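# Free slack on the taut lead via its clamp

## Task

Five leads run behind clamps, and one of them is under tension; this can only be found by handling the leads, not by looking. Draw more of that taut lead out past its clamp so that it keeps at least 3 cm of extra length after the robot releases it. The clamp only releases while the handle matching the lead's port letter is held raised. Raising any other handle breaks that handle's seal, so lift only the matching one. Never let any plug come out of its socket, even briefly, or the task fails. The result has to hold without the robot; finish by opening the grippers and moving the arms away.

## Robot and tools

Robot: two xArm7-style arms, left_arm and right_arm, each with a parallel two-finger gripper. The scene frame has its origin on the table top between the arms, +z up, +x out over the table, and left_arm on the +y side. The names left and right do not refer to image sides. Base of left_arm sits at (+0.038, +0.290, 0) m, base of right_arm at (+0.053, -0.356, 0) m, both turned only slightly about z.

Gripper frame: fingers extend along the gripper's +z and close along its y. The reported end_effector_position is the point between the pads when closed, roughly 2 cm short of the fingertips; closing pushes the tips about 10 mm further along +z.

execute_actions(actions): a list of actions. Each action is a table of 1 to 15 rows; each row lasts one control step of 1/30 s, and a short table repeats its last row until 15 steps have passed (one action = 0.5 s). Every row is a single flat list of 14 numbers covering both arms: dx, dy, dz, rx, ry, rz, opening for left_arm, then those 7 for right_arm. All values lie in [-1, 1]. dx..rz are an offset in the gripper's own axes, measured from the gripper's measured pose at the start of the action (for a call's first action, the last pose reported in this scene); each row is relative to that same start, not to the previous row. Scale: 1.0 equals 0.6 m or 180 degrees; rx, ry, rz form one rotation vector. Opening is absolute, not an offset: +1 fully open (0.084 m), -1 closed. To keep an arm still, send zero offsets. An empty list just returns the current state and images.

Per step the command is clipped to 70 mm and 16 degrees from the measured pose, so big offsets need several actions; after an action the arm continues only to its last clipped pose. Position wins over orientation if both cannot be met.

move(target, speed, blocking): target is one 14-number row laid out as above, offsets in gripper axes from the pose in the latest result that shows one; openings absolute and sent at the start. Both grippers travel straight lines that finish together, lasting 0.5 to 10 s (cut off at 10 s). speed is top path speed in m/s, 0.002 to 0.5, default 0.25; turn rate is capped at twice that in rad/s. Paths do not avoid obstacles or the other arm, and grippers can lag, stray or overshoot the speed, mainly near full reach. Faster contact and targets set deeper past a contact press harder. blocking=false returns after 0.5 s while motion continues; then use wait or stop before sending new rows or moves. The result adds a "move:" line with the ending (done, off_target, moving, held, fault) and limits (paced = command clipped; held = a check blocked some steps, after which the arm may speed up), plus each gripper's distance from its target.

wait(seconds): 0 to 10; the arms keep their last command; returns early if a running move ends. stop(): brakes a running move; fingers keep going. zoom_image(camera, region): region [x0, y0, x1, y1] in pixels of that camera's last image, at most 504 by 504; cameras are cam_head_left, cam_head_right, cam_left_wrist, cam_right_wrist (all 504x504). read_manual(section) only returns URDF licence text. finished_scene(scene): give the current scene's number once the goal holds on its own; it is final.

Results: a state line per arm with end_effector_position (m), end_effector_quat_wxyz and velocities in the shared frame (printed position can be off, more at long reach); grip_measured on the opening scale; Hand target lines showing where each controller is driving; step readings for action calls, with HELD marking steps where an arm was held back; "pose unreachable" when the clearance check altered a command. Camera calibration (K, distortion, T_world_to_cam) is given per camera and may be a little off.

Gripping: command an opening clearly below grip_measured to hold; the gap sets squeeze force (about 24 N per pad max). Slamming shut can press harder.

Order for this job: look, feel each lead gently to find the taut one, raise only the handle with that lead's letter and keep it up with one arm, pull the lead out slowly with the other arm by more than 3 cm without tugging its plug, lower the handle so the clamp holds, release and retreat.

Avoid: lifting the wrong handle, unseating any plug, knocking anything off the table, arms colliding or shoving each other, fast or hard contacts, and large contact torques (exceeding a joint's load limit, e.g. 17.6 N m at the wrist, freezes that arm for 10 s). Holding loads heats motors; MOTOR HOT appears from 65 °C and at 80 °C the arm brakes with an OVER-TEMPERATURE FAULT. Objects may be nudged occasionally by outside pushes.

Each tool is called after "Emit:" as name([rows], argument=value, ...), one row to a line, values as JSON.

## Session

Emit:
execute_actions(actions=[])

Scene clock: 0.00 s.
left_arm: end_effector_position=(+0.6212, +0.3279, +0.3434) grip_measured=+1.00 end_effector_quat_wxyz=(+0.229, +0.222, +0.721, +0.614) end_effector_velocity=(-0.000, +0.000, +0.000) end_effector_angular_velocity=(-0.001, -0.001, +0.001) | right_arm: end_effector_position=(+0.4516, -0.3808, +0.2483) grip_measured=+1.00 end_effector_quat_wxyz=(+0.002, +1.000, -0.029, -0.001) end_effector_velocity=(+0.000, -0.000, +0.000) end_effector_angular_velocity=(+0.001, -0.001, -0.002)
Joint positions: left_arm=[ 1.504 -1.574 -1.423  0.973 -0.763  0.352 -2.358  0.084] | right_arm=[-0.001 -0.249  0.003  0.916 -0.003  1.167 -0.001  0.084]
Joint velocities: left_arm=[ 0.001 -0.     0.     0.    -0.001  0.    -0.     0.   ] | right_arm=[-0.001 -0.001 -0.    -0.     0.001 -0.     0.    -0.   ]
Motor temperatures (°C, as the motors report them): left_arm=[32 32 34 36 32 34 39] | right_arm=[31 30 37 33 33 36 34]
Hand target (left_arm): +0.621, +0.328, +0.343; +0.229, +0.222, +0.721, +0.614
Hand target (right_arm): +0.452, -0.381, +0.248; +0.002, +1.000, -0.029, -0.001
camera_calibration (this result's frames):
cam_left_wrist: T_world_to_cam=[[0.0279462, 0.126273, 0.991602, -0.374125], [0.791517, -0.608649, 0.0551997, -0.241295], [0.610507, 0.783327, -0.116957, -0.461953], [0, 0, 0, 1]] pos_world=[0.48347, 0.262239, 0.330274]

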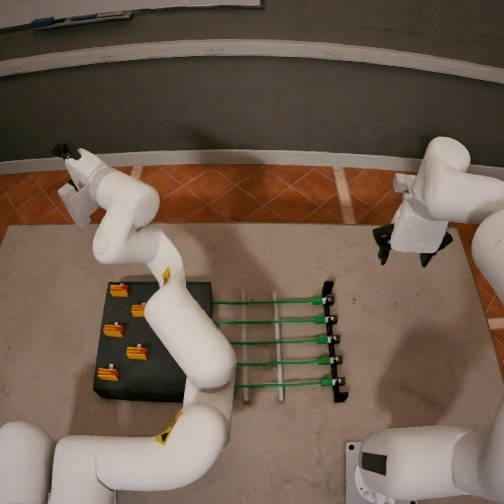

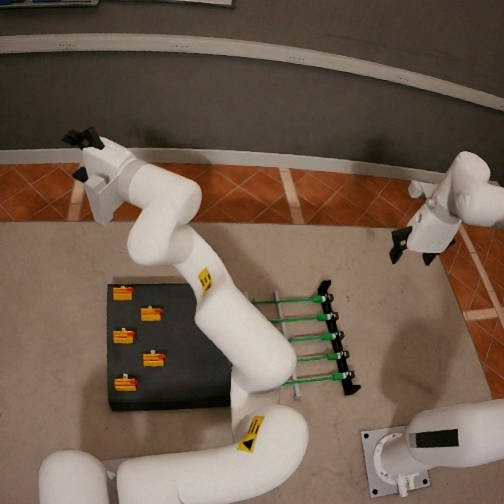

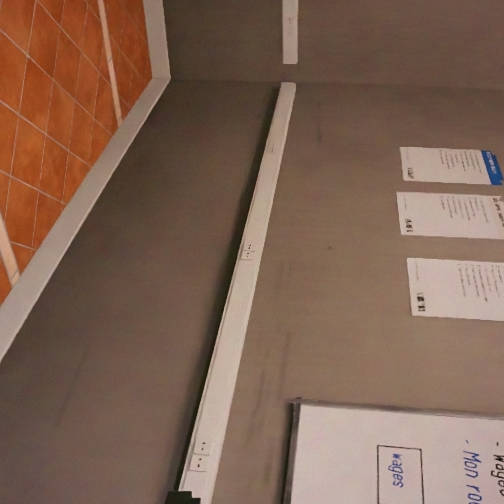

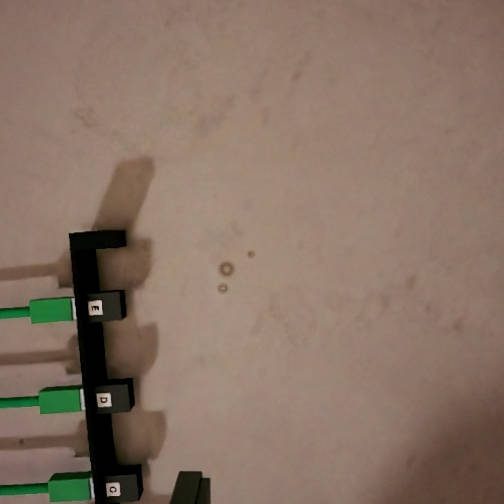

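Emit:
move(target=[0.215,-0.1,-0.317,0.432,-0.183,0.24,0.2,0.023,-0.3,0,0,0,0.465,-0.2])

Scene clock: 5.43 s.
left_arm: end_effector_position=(+0.4019, +0.2487, +0.3011) grip_measured=+0.19 end_effector_quat_wxyz=(-0.001, +0.687, +0.726, -0.001) end_effector_velocity=(-0.002, -0.001, -0.000) end_effector_angular_velocity=(-0.005, +0.012, -0.006) | right_arm: end_effector_position=(+0.4764, -0.2019, +0.2482) grip_measured=-0.22 end_effector_quat_wxyz=(+0.001, +0.726, -0.688, +0.000) end_effector_velocity=(+0.000, +0.001, +0.000) end_effector_angular_velocity=(-0.005, +0.001, -0.014)
Joint positions: left_arm=[ 0.842 -0.639 -0.83   0.977 -0.457  1.457 -1.303  0.052] | right_arm=[ 0.046 -0.082  0.353  1.09   0.03   1.169  1.842  0.035]
Joint velocities: left_arm=[ 0.     0.007 -0.     0.005  0.003  0.011  0.003 -0.   ] | right_arm=[-0.     0.004  0.005  0.006 -0.006  0.004  0.021  0.   ]
Motor temperatures (°C, as the motors report them): left_arm=[32 32 35 36 32 34 39] | right_arm=[31 30 37 34 33 36 34]
Hand target (left_arm): +0.402, +0.249, +0.301; -0.002, +0.687, +0.726, -0.001
Hand target (right_arm): +0.476, -0.202, +0.248; +0.001, +0.725, -0.689, +0.000
Off the commanded pose (left_arm): 0.002 m, 0 deg.
Off the commanded pose (right_arm): 0.001 m, 0 deg.
move: done
camera_calibration (this result's frames):
cam_left_wrist: T_world_to_cam=[[0.998452, 0.0519177, 0.0199535, -0.395021], [0.0518033, -0.998638, 0.00621121, 0.29544], [0.0202488, -0.00516793, -0.999782, 0.428148], [0, 0, 0, 1]] pos_world=[0.370435, 0.317759, 0.434101]
cam_right_wrist: T_world_to_cam=[[-0.998007, -0.0630617, -0.00218135, 0.498631], [-0.0630915, 0.997832, 0.0187342, 0.297399], [0.000995211, 0.0188345, -0.999822, 0.382707], [0, 0, 0, 1]] pos_world=[0.51602, -0.272518, 0.378155]

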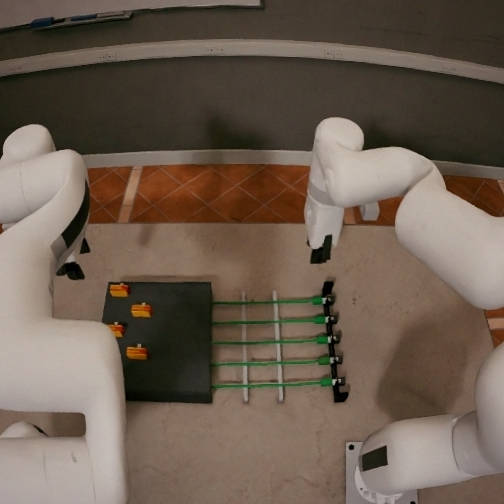

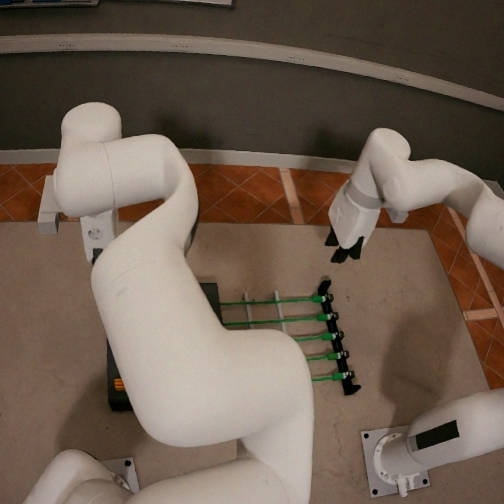

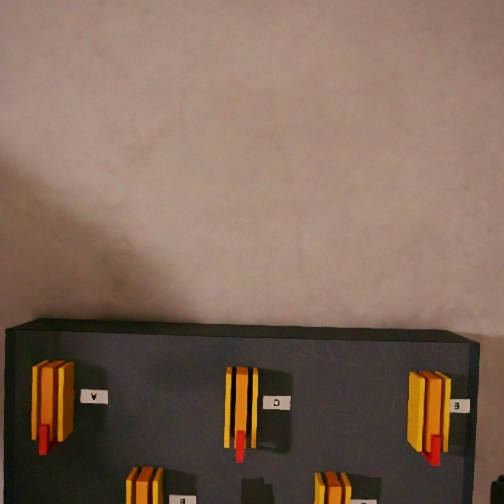

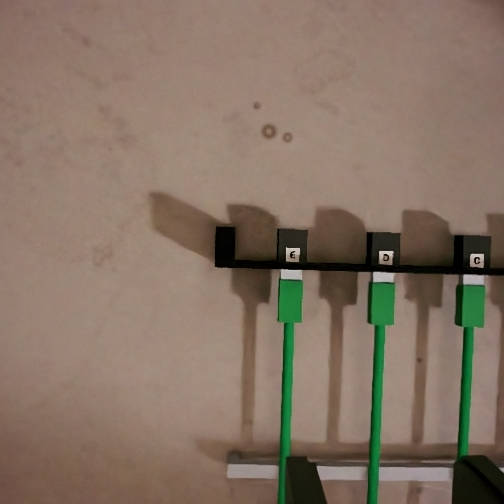

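Emit:
move(target=[0,0,0,0,0,0,0.2,-0.153,-0.03,0.3,0,0,0,-0.2])

Scene clock: 7.47 s.
left_arm: end_effector_position=(+0.4019, +0.2487, +0.3011) grip_measured=+0.19 end_effector_quat_wxyz=(-0.001, +0.687, +0.726, -0.001) end_effector_velocity=(+0.000, +0.000, -0.000) end_effector_angular_velocity=(-0.000, +0.000, +0.000) | right_arm: end_effector_position=(+0.4888, -0.1087, +0.0689) grip_measured=-0.22 end_effector_quat_wxyz=(-0.001, +0.726, -0.688, -0.001) end_effector_velocity=(+0.001, +0.001, -0.003) end_effector_angular_velocity=(-0.003, +0.002, -0.000)
Joint positions: left_arm=[ 0.842 -0.639 -0.83   0.977 -0.457  1.457 -1.303  0.052] | right_arm=[ 0.18   0.35   0.411  1.039 -0.204  0.726  2.176  0.035]
Joint velocities: left_arm=[-0.     0.001 -0.     0.     0.    -0.    -0.001  0.   ] | right_arm=[ 0.005  0.01  -0.004  0.006 -0.007  0.     0.006 -0.   ]
Motor temperatures (°C, as the motors report them): left_arm=[32 32 35 36 32 34 39] | right_arm=[31 30 37 35 33 36 34]
Hand target (left_arm): +0.402, +0.249, +0.301; -0.001, +0.687, +0.726, -0.001
Hand target (right_arm): +0.489, -0.109, +0.069; -0.000, +0.726, -0.688, -0.001
Off the commanded pose (left_arm): 0.000 m, 0 deg.
Off the commanded pose (right_arm): 0.001 m, 0 deg.
move: done
camera_calibration (this result's frames):
cam_left_wrist: T_world_to_cam=[[0.998452, 0.0519178, 0.0199526, -0.395021], [0.0518034, -0.998638, 0.00621186, 0.29544], [0.0202479, -0.00516863, -0.999782, 0.428148], [0, 0, 0, 1]] pos_world=[0.370435, 0.317759, 0.434101]
cam_right_wrist: T_world_to_cam=[[-0.997951, -0.0639353, -0.00259865, 0.516375], [-0.0639771, 0.997708, 0.0220316, 0.208717], [0.0011841, 0.0221527, -0.999754, 0.201913], [0, 0, 0, 1]] pos_world=[0.52843, -0.179697, 0.198607]

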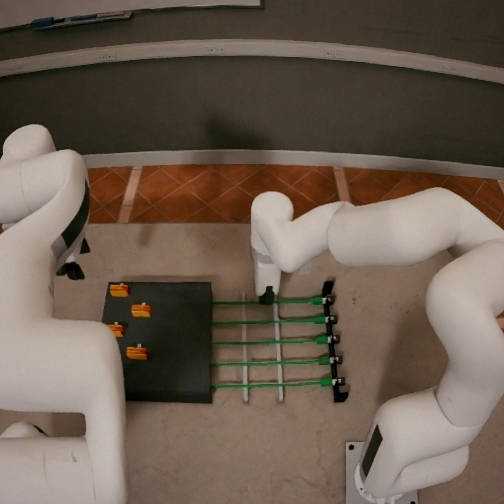

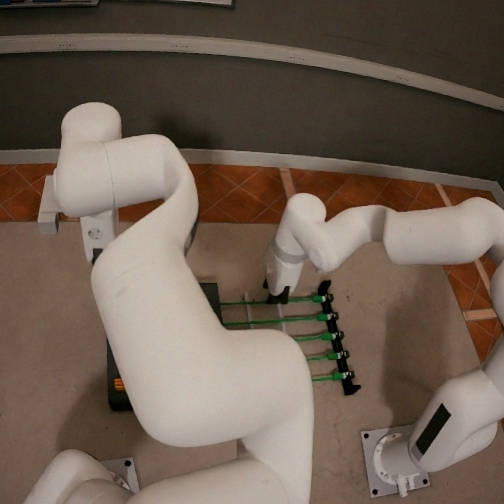

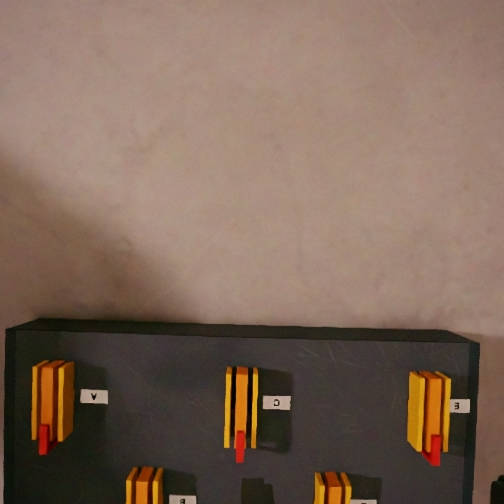

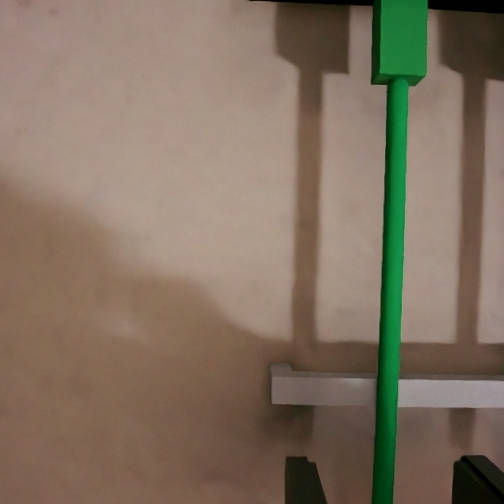

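Emit:
move(target=[0,0,0,0,0,0,0.2,0,0.008,0.053,0,0,0,-0.2], speed=0.08)

Emit:
move(target=[0,0,0,0,0,0,0.2,0,0,0,0,0,0,-0.92])

Emit:
move(target=[0,0,0,0,0,0,0.2,0.022,0,0,0,0,0,-0.92], speed=0.02)

Scene clock: 8.87 s.
left_arm: end_effector_position=(+0.4019, +0.2487, +0.3011) grip_measured=+0.19 end_effector_quat_wxyz=(-0.001, +0.687, +0.726, -0.001) end_effector_velocity=(-0.000, -0.000, +0.000) end_effector_angular_velocity=(-0.001, +0.000, +0.000) | right_arm: end_effector_position=(+0.4839, -0.1088, +0.0376) grip_measured=-0.22 end_effector_quat_wxyz=(-0.001, +0.726, -0.688, -0.001) end_effector_velocity=(-0.000, -0.000, -0.003) end_effector_angular_velocity=(-0.000, -0.001, -0.000)
Joint positions: left_arm=[ 0.842 -0.639 -0.83   0.977 -0.457  1.457 -1.303  0.052] | right_arm=[ 0.198  0.407  0.389  1.012 -0.247  0.646  2.211  0.035]
Joint velocities: left_arm=[-0.    -0.     0.     0.    -0.     0.001 -0.    -0.   ] | right_arm=[ 0.003  0.006 -0.003 -0.001 -0.006 -0.007  0.005 -0.   ]
Motor temperatures (°C, as the motors report them): left_arm=[32 32 35 36 32 34 39] | right_arm=[31 30 37 35 33 36 34]
Hand target (left_arm): +0.402, +0.249, +0.301; -0.001, +0.687, +0.726, -0.001
Hand target (right_arm): +0.484, -0.109, +0.037; -0.001, +0.726, -0.688, -0.001
Off the commanded pose (left_arm): 0.000 m, 0 deg.
Off the commanded pose (right_arm): 0.001 m, 0 deg.
move: done
camera_calibration (this result's frames):
cam_left_wrist: T_world_to_cam=[[0.998452, 0.0519179, 0.0199525, -0.395021], [0.0518034, -0.998638, 0.00621182, 0.29544], [0.0202479, -0.0051686, -0.999782, 0.428148], [0, 0, 0, 1]] pos_world=[0.370435, 0.317759, 0.434101]
cam_right_wrist: T_world_to_cam=[[-0.997942, -0.0640607, -0.00266231, 0.511416], [-0.0641046, 0.997687, 0.0226106, 0.209195], [0.00120771, 0.0227347, -0.999741, 0.170701], [0, 0, 0, 1]] pos_world=[0.523568, -0.17983, 0.167289]

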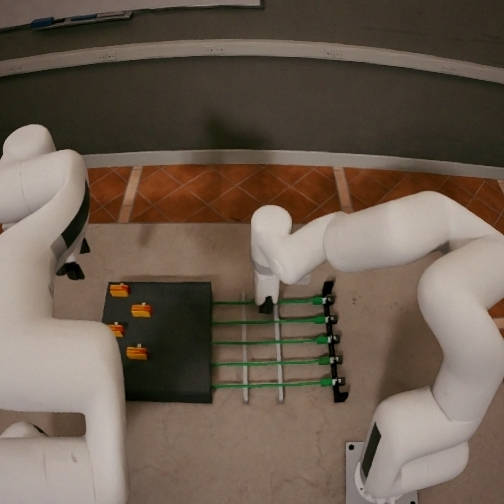

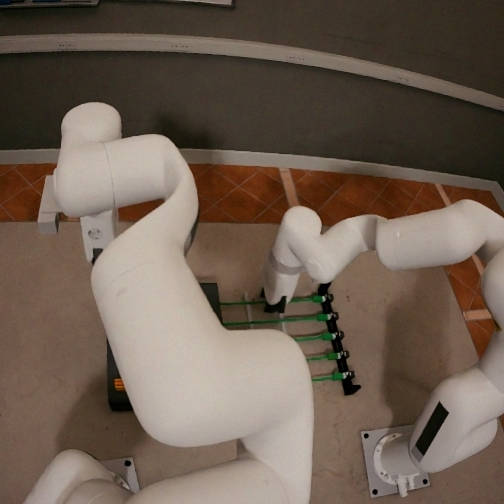

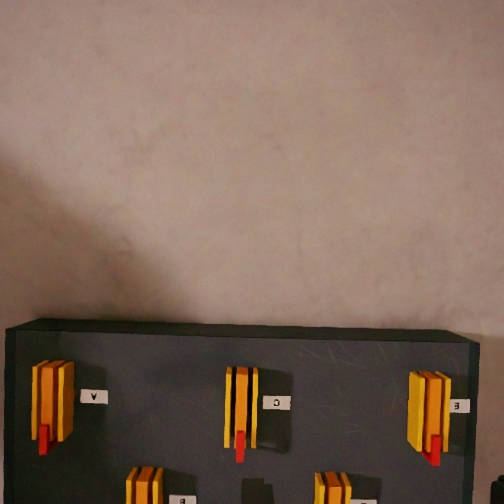

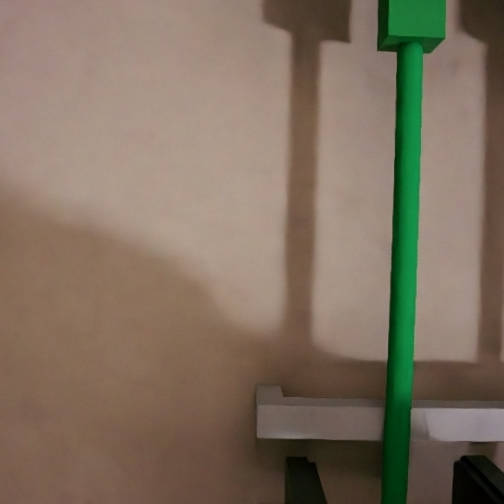

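Scene clock: 9.37 s.
left_arm: end_effector_position=(+0.4019, +0.2487, +0.3011) grip_measured=+0.19 end_effector_quat_wxyz=(-0.001, +0.687, +0.726, -0.001) end_effector_velocity=(+0.000, +0.000, +0.000) end_effector_angular_velocity=(+0.002, -0.000, -0.000) | right_arm: end_effector_position=(+0.4839, -0.1088, +0.0376) grip_measured=-0.88 end_effector_quat_wxyz=(-0.001, +0.726, -0.688, -0.001) end_effector_velocity=(+0.000, -0.000, +0.000) end_effector_angular_velocity=(-0.000, -0.000, -0.002)
Joint positions: left_arm=[ 0.842 -0.639 -0.83   0.977 -0.457  1.457 -1.303  0.052] | right_arm=[ 0.198  0.407  0.389  1.012 -0.247  0.646  2.211  0.005]
Joint velocities: left_arm=[ 0.    -0.001 -0.001 -0.     0.001 -0.001  0.     0.   ] | right_arm=[-0.001 -0.001  0.     0.     0.     0.001  0.001  0.   ]
Motor temperatures (°C, as the motors report them): left_arm=[32 32 35 37 32 34 39] | right_arm=[31 30 37 35 33 36 34]
Hand target (left_arm): +0.402, +0.249, +0.301; -0.001, +0.687, +0.726, -0.001
Hand target (right_arm): +0.484, -0.109, +0.038; -0.001, +0.726, -0.688, -0.001
Off the commanded pose (left_arm): 0.000 m, 0 deg.
Off the commanded pose (right_arm): 0.000 m, 0 deg.
move: done
camera_calibration (this result's frames):
cam_left_wrist: T_world_to_cam=[[0.998452, 0.0519178, 0.0199526, -0.395021], [0.0518034, -0.998638, 0.00621172, 0.29544], [0.020248, -0.00516849, -0.999782, 0.428148], [0, 0, 0, 1]] pos_world=[0.370435, 0.317759, 0.434101]
cam_right_wrist: T_world_to_cam=[[-0.997943, -0.0640564, -0.00266599, 0.511416], [-0.0641004, 0.997687, 0.0226065, 0.209195], [0.00121173, 0.0227309, -0.999741, 0.170696], [0, 0, 0, 1]] pos_world=[0.523567, -0.179832, 0.167286]

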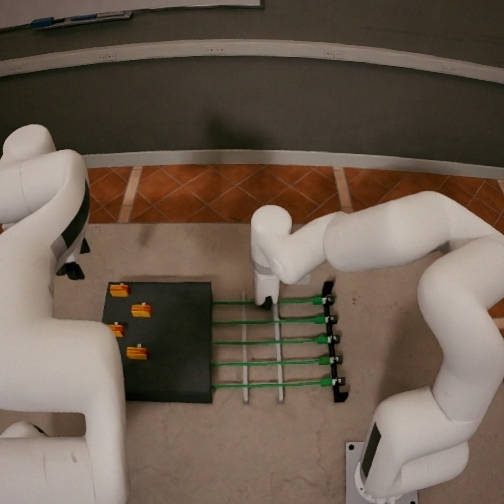

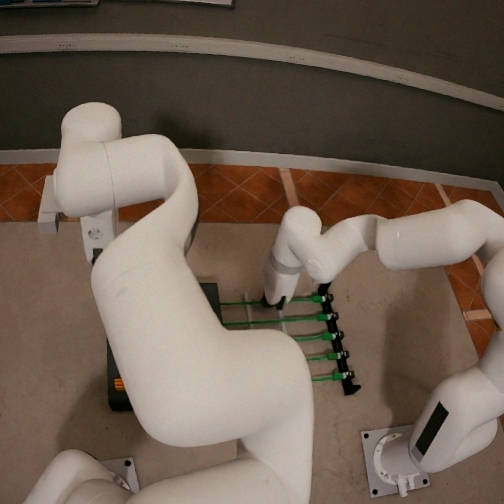

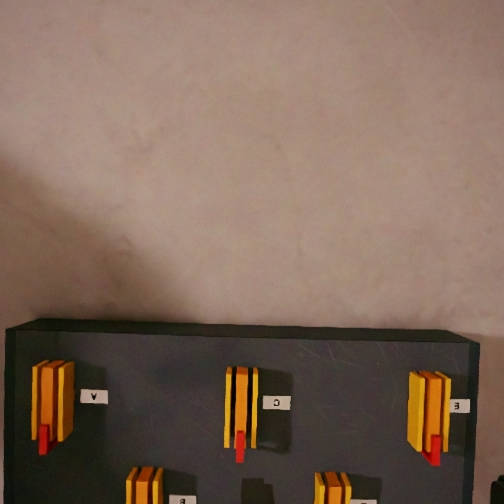

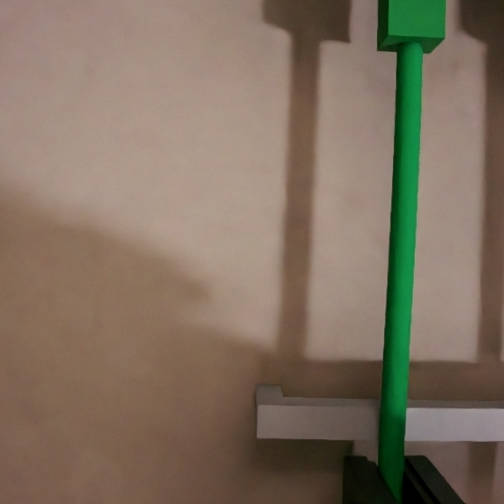

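Scene clock: 10.27 s.
left_arm: end_effector_position=(+0.4019, +0.2487, +0.3011) grip_measured=+0.19 end_effector_quat_wxyz=(-0.001, +0.687, +0.726, -0.001) end_effector_velocity=(+0.000, +0.000, -0.000) end_effector_angular_velocity=(+0.001, -0.001, -0.002) | right_arm: end_effector_position=(+0.4838, -0.1164, +0.0386) grip_measured=-0.88 end_effector_quat_wxyz=(-0.004, +0.728, -0.685, -0.002) end_effector_velocity=(+0.000, -0.006, -0.001) end_effector_angular_velocity=(+0.001, +0.000, +0.001)
Joint positions: left_arm=[ 0.842 -0.639 -0.83   0.977 -0.457  1.457 -1.303  0.052] | right_arm=[ 0.176  0.392  0.394  0.991 -0.24   0.634  2.185  0.005]
Joint velocities: left_arm=[-0.     0.    -0.     0.     0.001 -0.001  0.001  0.   ] | right_arm=[-0.015 -0.005  0.003 -0.011  0.002 -0.006 -0.013 -0.   ]
Motor temperatures (°C, as the motors report them): left_arm=[32 32 35 37 32 34 39] | right_arm=[31 31 38 35 33 36 34]
Hand target (left_arm): +0.402, +0.249, +0.301; -0.001, +0.687, +0.726, -0.001
Hand target (right_arm): +0.485, -0.122, +0.038; -0.001, +0.726, -0.688, -0.001
Off the commanded pose (left_arm): 0.000 m, 0 deg.
Off the commanded pose (right_arm): 0.006 m, 1 deg.
move: off_target (right_arm)
camera_calibration (this result's frames):
cam_left_wrist: T_world_to_cam=[[0.998452, 0.0519177, 0.0199527, -0.395021], [0.0518033, -0.998638, 0.00621175, 0.29544], [0.020248, -0.00516853, -0.999782, 0.428148], [0, 0, 0, 1]] pos_world=[0.370435, 0.317759, 0.434101]
cam_right_wrist: T_world_to_cam=[[-0.997452, -0.0710923, -0.00601562, 0.509931], [-0.0712318, 0.99708, 0.0275399, 0.21997], [0.00404018, 0.0278982, -0.999603, 0.171011], [0, 0, 0, 1]] pos_world=[0.52361, -0.187846, 0.167953]

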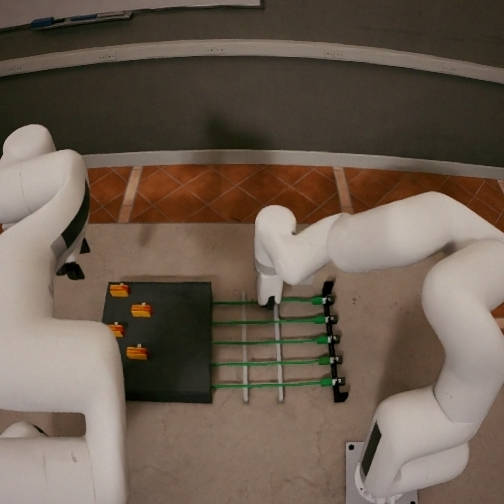

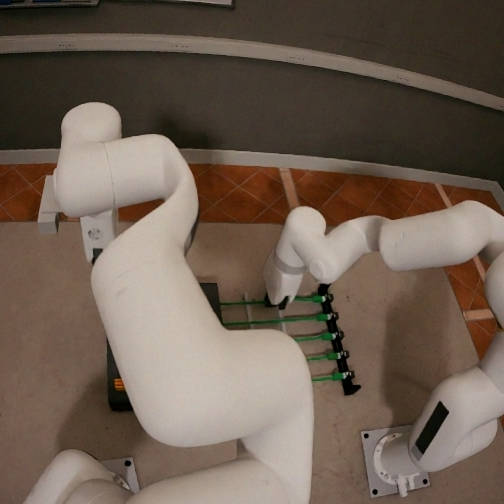

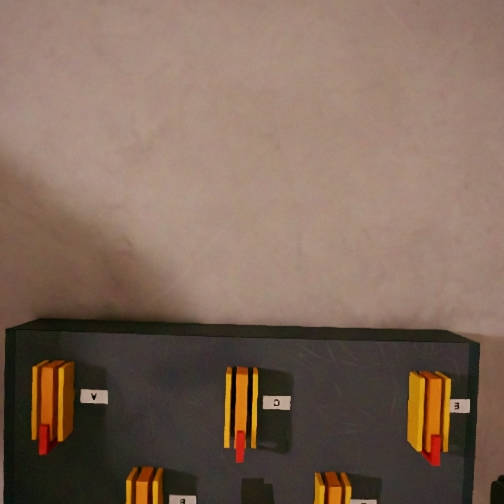

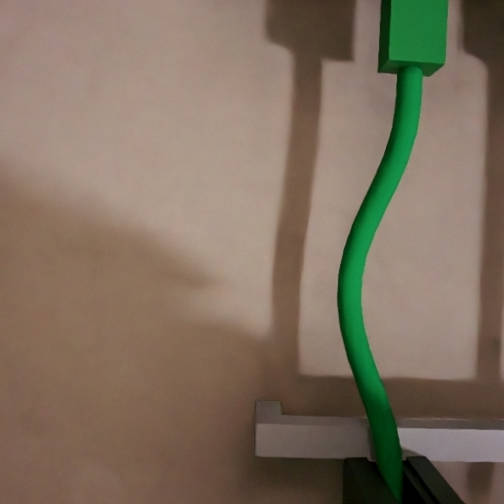

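Emit:
move(target=[0,0,0,0,0,0,0.2,0.015,0,-0.008,0,0,0,-0.92], speed=0.01)

Emit:
move(target=[0,0,0,0,0,0,0.2,-0.005,0,0,0,0,0,-0.2])

Scene clock: 11.80 s.
left_arm: end_effector_position=(+0.4019, +0.2487, +0.3011) grip_measured=+0.19 end_effector_quat_wxyz=(-0.001, +0.687, +0.726, -0.001) end_effector_velocity=(-0.000, +0.000, +0.000) end_effector_angular_velocity=(-0.001, +0.000, +0.001) | right_arm: end_effector_position=(+0.4836, -0.1252, +0.0424) grip_measured=-0.88 end_effector_quat_wxyz=(-0.003, +0.729, -0.685, -0.002) end_effector_velocity=(-0.001, -0.002, +0.001) end_effector_angular_velocity=(+0.000, +0.002, +0.000)
Joint positions: left_arm=[ 0.842 -0.639 -0.83   0.977 -0.457  1.457 -1.303  0.052] | right_arm=[ 0.154  0.373  0.401  0.976 -0.23   0.639  2.162  0.005]
Joint velocities: left_arm=[ 0.    -0.     0.    -0.    -0.001  0.001 -0.    -0.   ] | right_arm=[-0.006 -0.006  0.002 -0.005  0.005  0.002 -0.007  0.   ]
Motor temperatures (°C, as the motors report them): left_arm=[32 32 35 37 32 34 39] | right_arm=[31 31 38 35 33 36 34]
Hand target (left_arm): +0.402, +0.249, +0.301; -0.001, +0.687, +0.726, -0.001
Hand target (right_arm): +0.484, -0.125, +0.043; -0.004, +0.728, -0.685, -0.002
Off the commanded pose (left_arm): 0.000 m, 0 deg.
Off the commanded pose (right_arm): 0.001 m, 0 deg.
move: done
camera_calibration (this result's frames):
cam_left_wrist: T_world_to_cam=[[0.998452, 0.0519178, 0.0199525, -0.395021], [0.0518034, -0.998638, 0.00621179, 0.29544], [0.0202479, -0.00516856, -0.999782, 0.428148], [0, 0, 0, 1]] pos_world=[0.370435, 0.317759, 0.434101]
cam_right_wrist: T_world_to_cam=[[-0.997434, -0.0714828, -0.00404761, 0.508913], [-0.0715661, 0.997073, 0.0268936, 0.228809], [0.00211333, 0.0271143, -0.99963, 0.175947], [0, 0, 0, 1]] pos_world=[0.52361, -0.196532, 0.171788]

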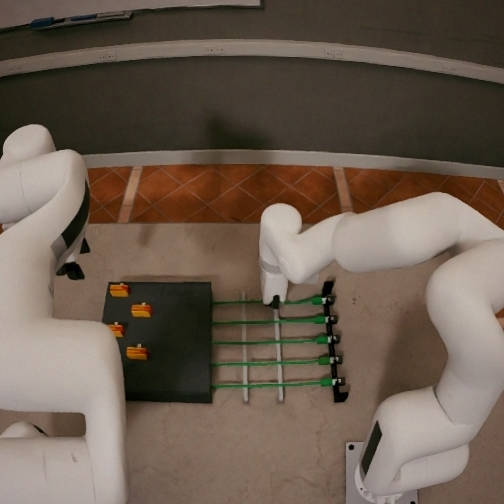

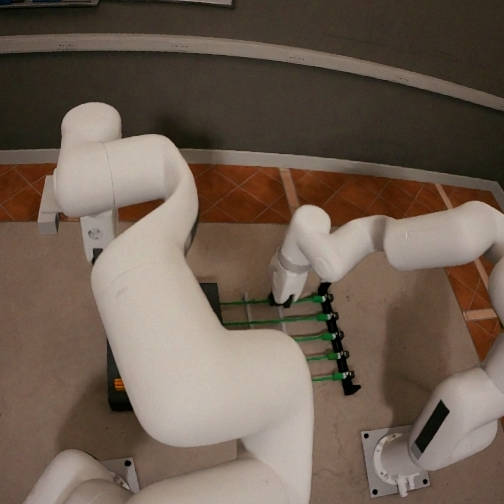

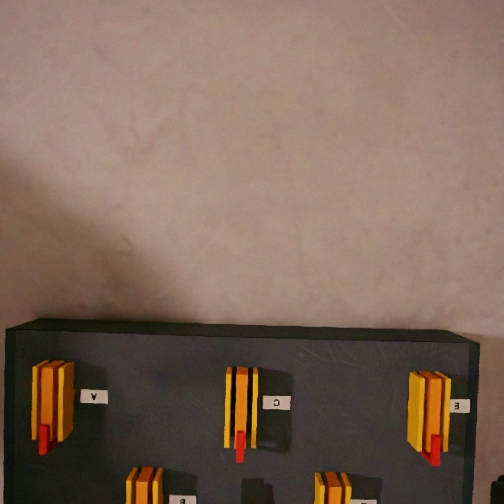

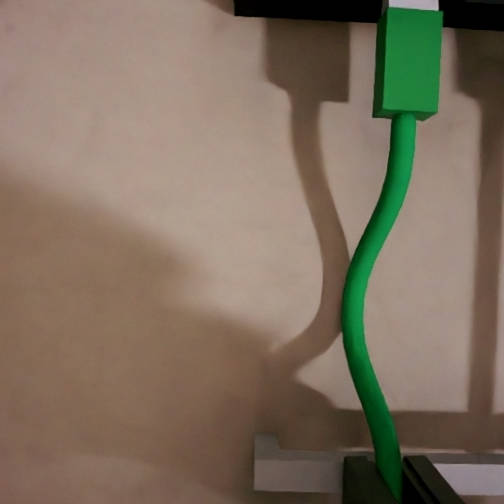

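Scene clock: 12.57 s.
left_arm: end_effector_position=(+0.4019, +0.2487, +0.3011) grip_measured=+0.19 end_effector_quat_wxyz=(-0.001, +0.687, +0.726, -0.001) end_effector_velocity=(-0.000, +0.000, +0.000) end_effector_angular_velocity=(-0.001, +0.001, +0.001) | right_arm: end_effector_position=(+0.4838, -0.1228, +0.0422) grip_measured=-0.21 end_effector_quat_wxyz=(-0.003, +0.728, -0.685, -0.002) end_effector_velocity=(-0.002, +0.005, +0.001) end_effector_angular_velocity=(+0.004, -0.002, +0.008)
Joint positions: left_arm=[ 0.842 -0.639 -0.83   0.977 -0.457  1.457 -1.303  0.052] | right_arm=[ 0.159  0.377  0.4    0.981 -0.232  0.64   2.169  0.035]
Joint velocities: left_arm=[ 0.     0.     0.001  0.    -0.     0.001 -0.    -0.   ] | right_arm=[ 0.005 -0.     0.005  0.001  0.001 -0.001  0.001  0.   ]
Motor temperatures (°C, as the motors report them): left_arm=[32 32 35 37 32 34 39] | right_arm=[31 31 38 35 33 36 34]
Hand target (left_arm): +0.402, +0.249, +0.301; -0.001, +0.687, +0.726, -0.001
Hand target (right_arm): +0.483, -0.122, +0.042; -0.003, +0.729, -0.685, -0.002
Off the commanded pose (left_arm): 0.000 m, 0 deg.
Off the commanded pose (right_arm): 0.001 m, 0 deg.
move: done
camera_calibration (this result's frames):
cam_left_wrist: T_world_to_cam=[[0.998452, 0.0519177, 0.0199526, -0.395021], [0.0518033, -0.998638, 0.00621176, 0.29544], [0.0202479, -0.00516853, -0.999782, 0.428148], [0, 0, 0, 1]] pos_world=[0.370435, 0.317759, 0.434101]
cam_right_wrist: T_world_to_cam=[[-0.997509, -0.0704111, -0.00421937, 0.509471], [-0.0704996, 0.997148, 0.0269561, 0.225921], [0.00230932, 0.0271865, -0.999628, 0.175598], [0, 0, 0, 1]] pos_world=[0.523724, -0.194178, 0.171592]

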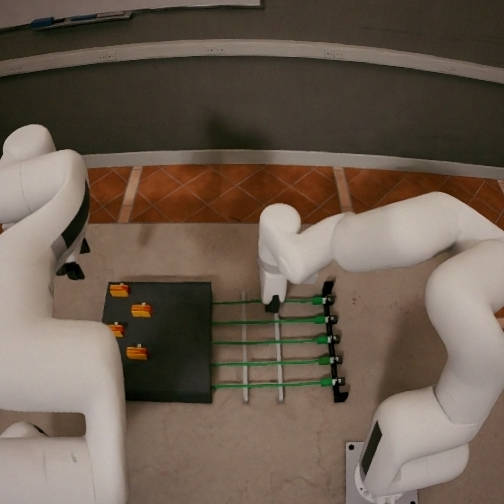

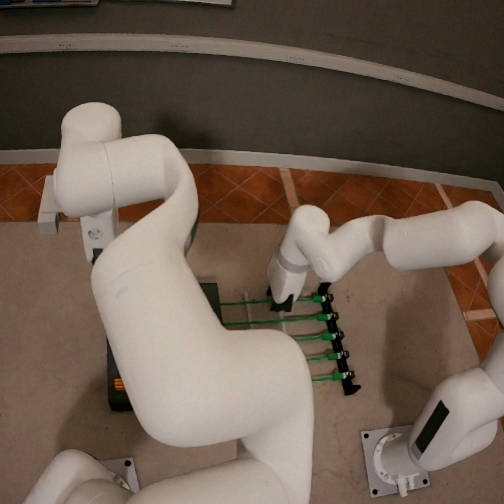

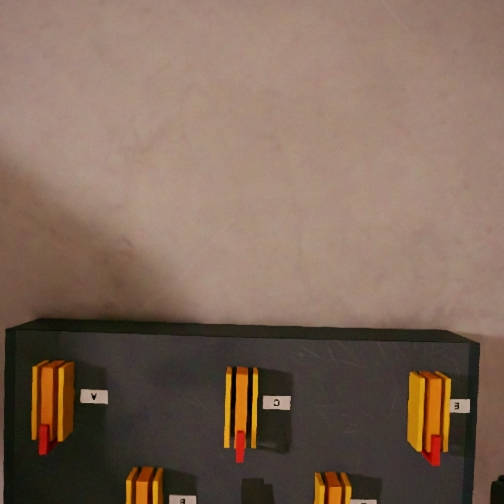

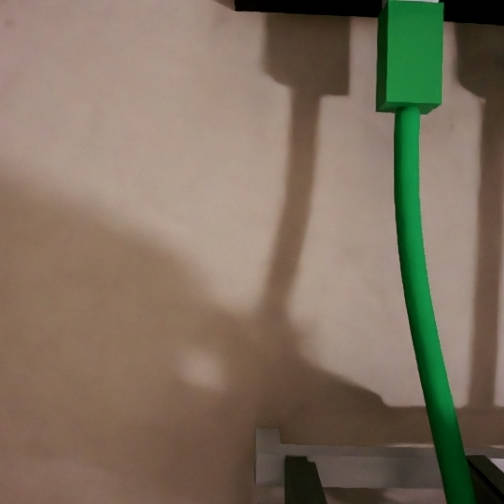

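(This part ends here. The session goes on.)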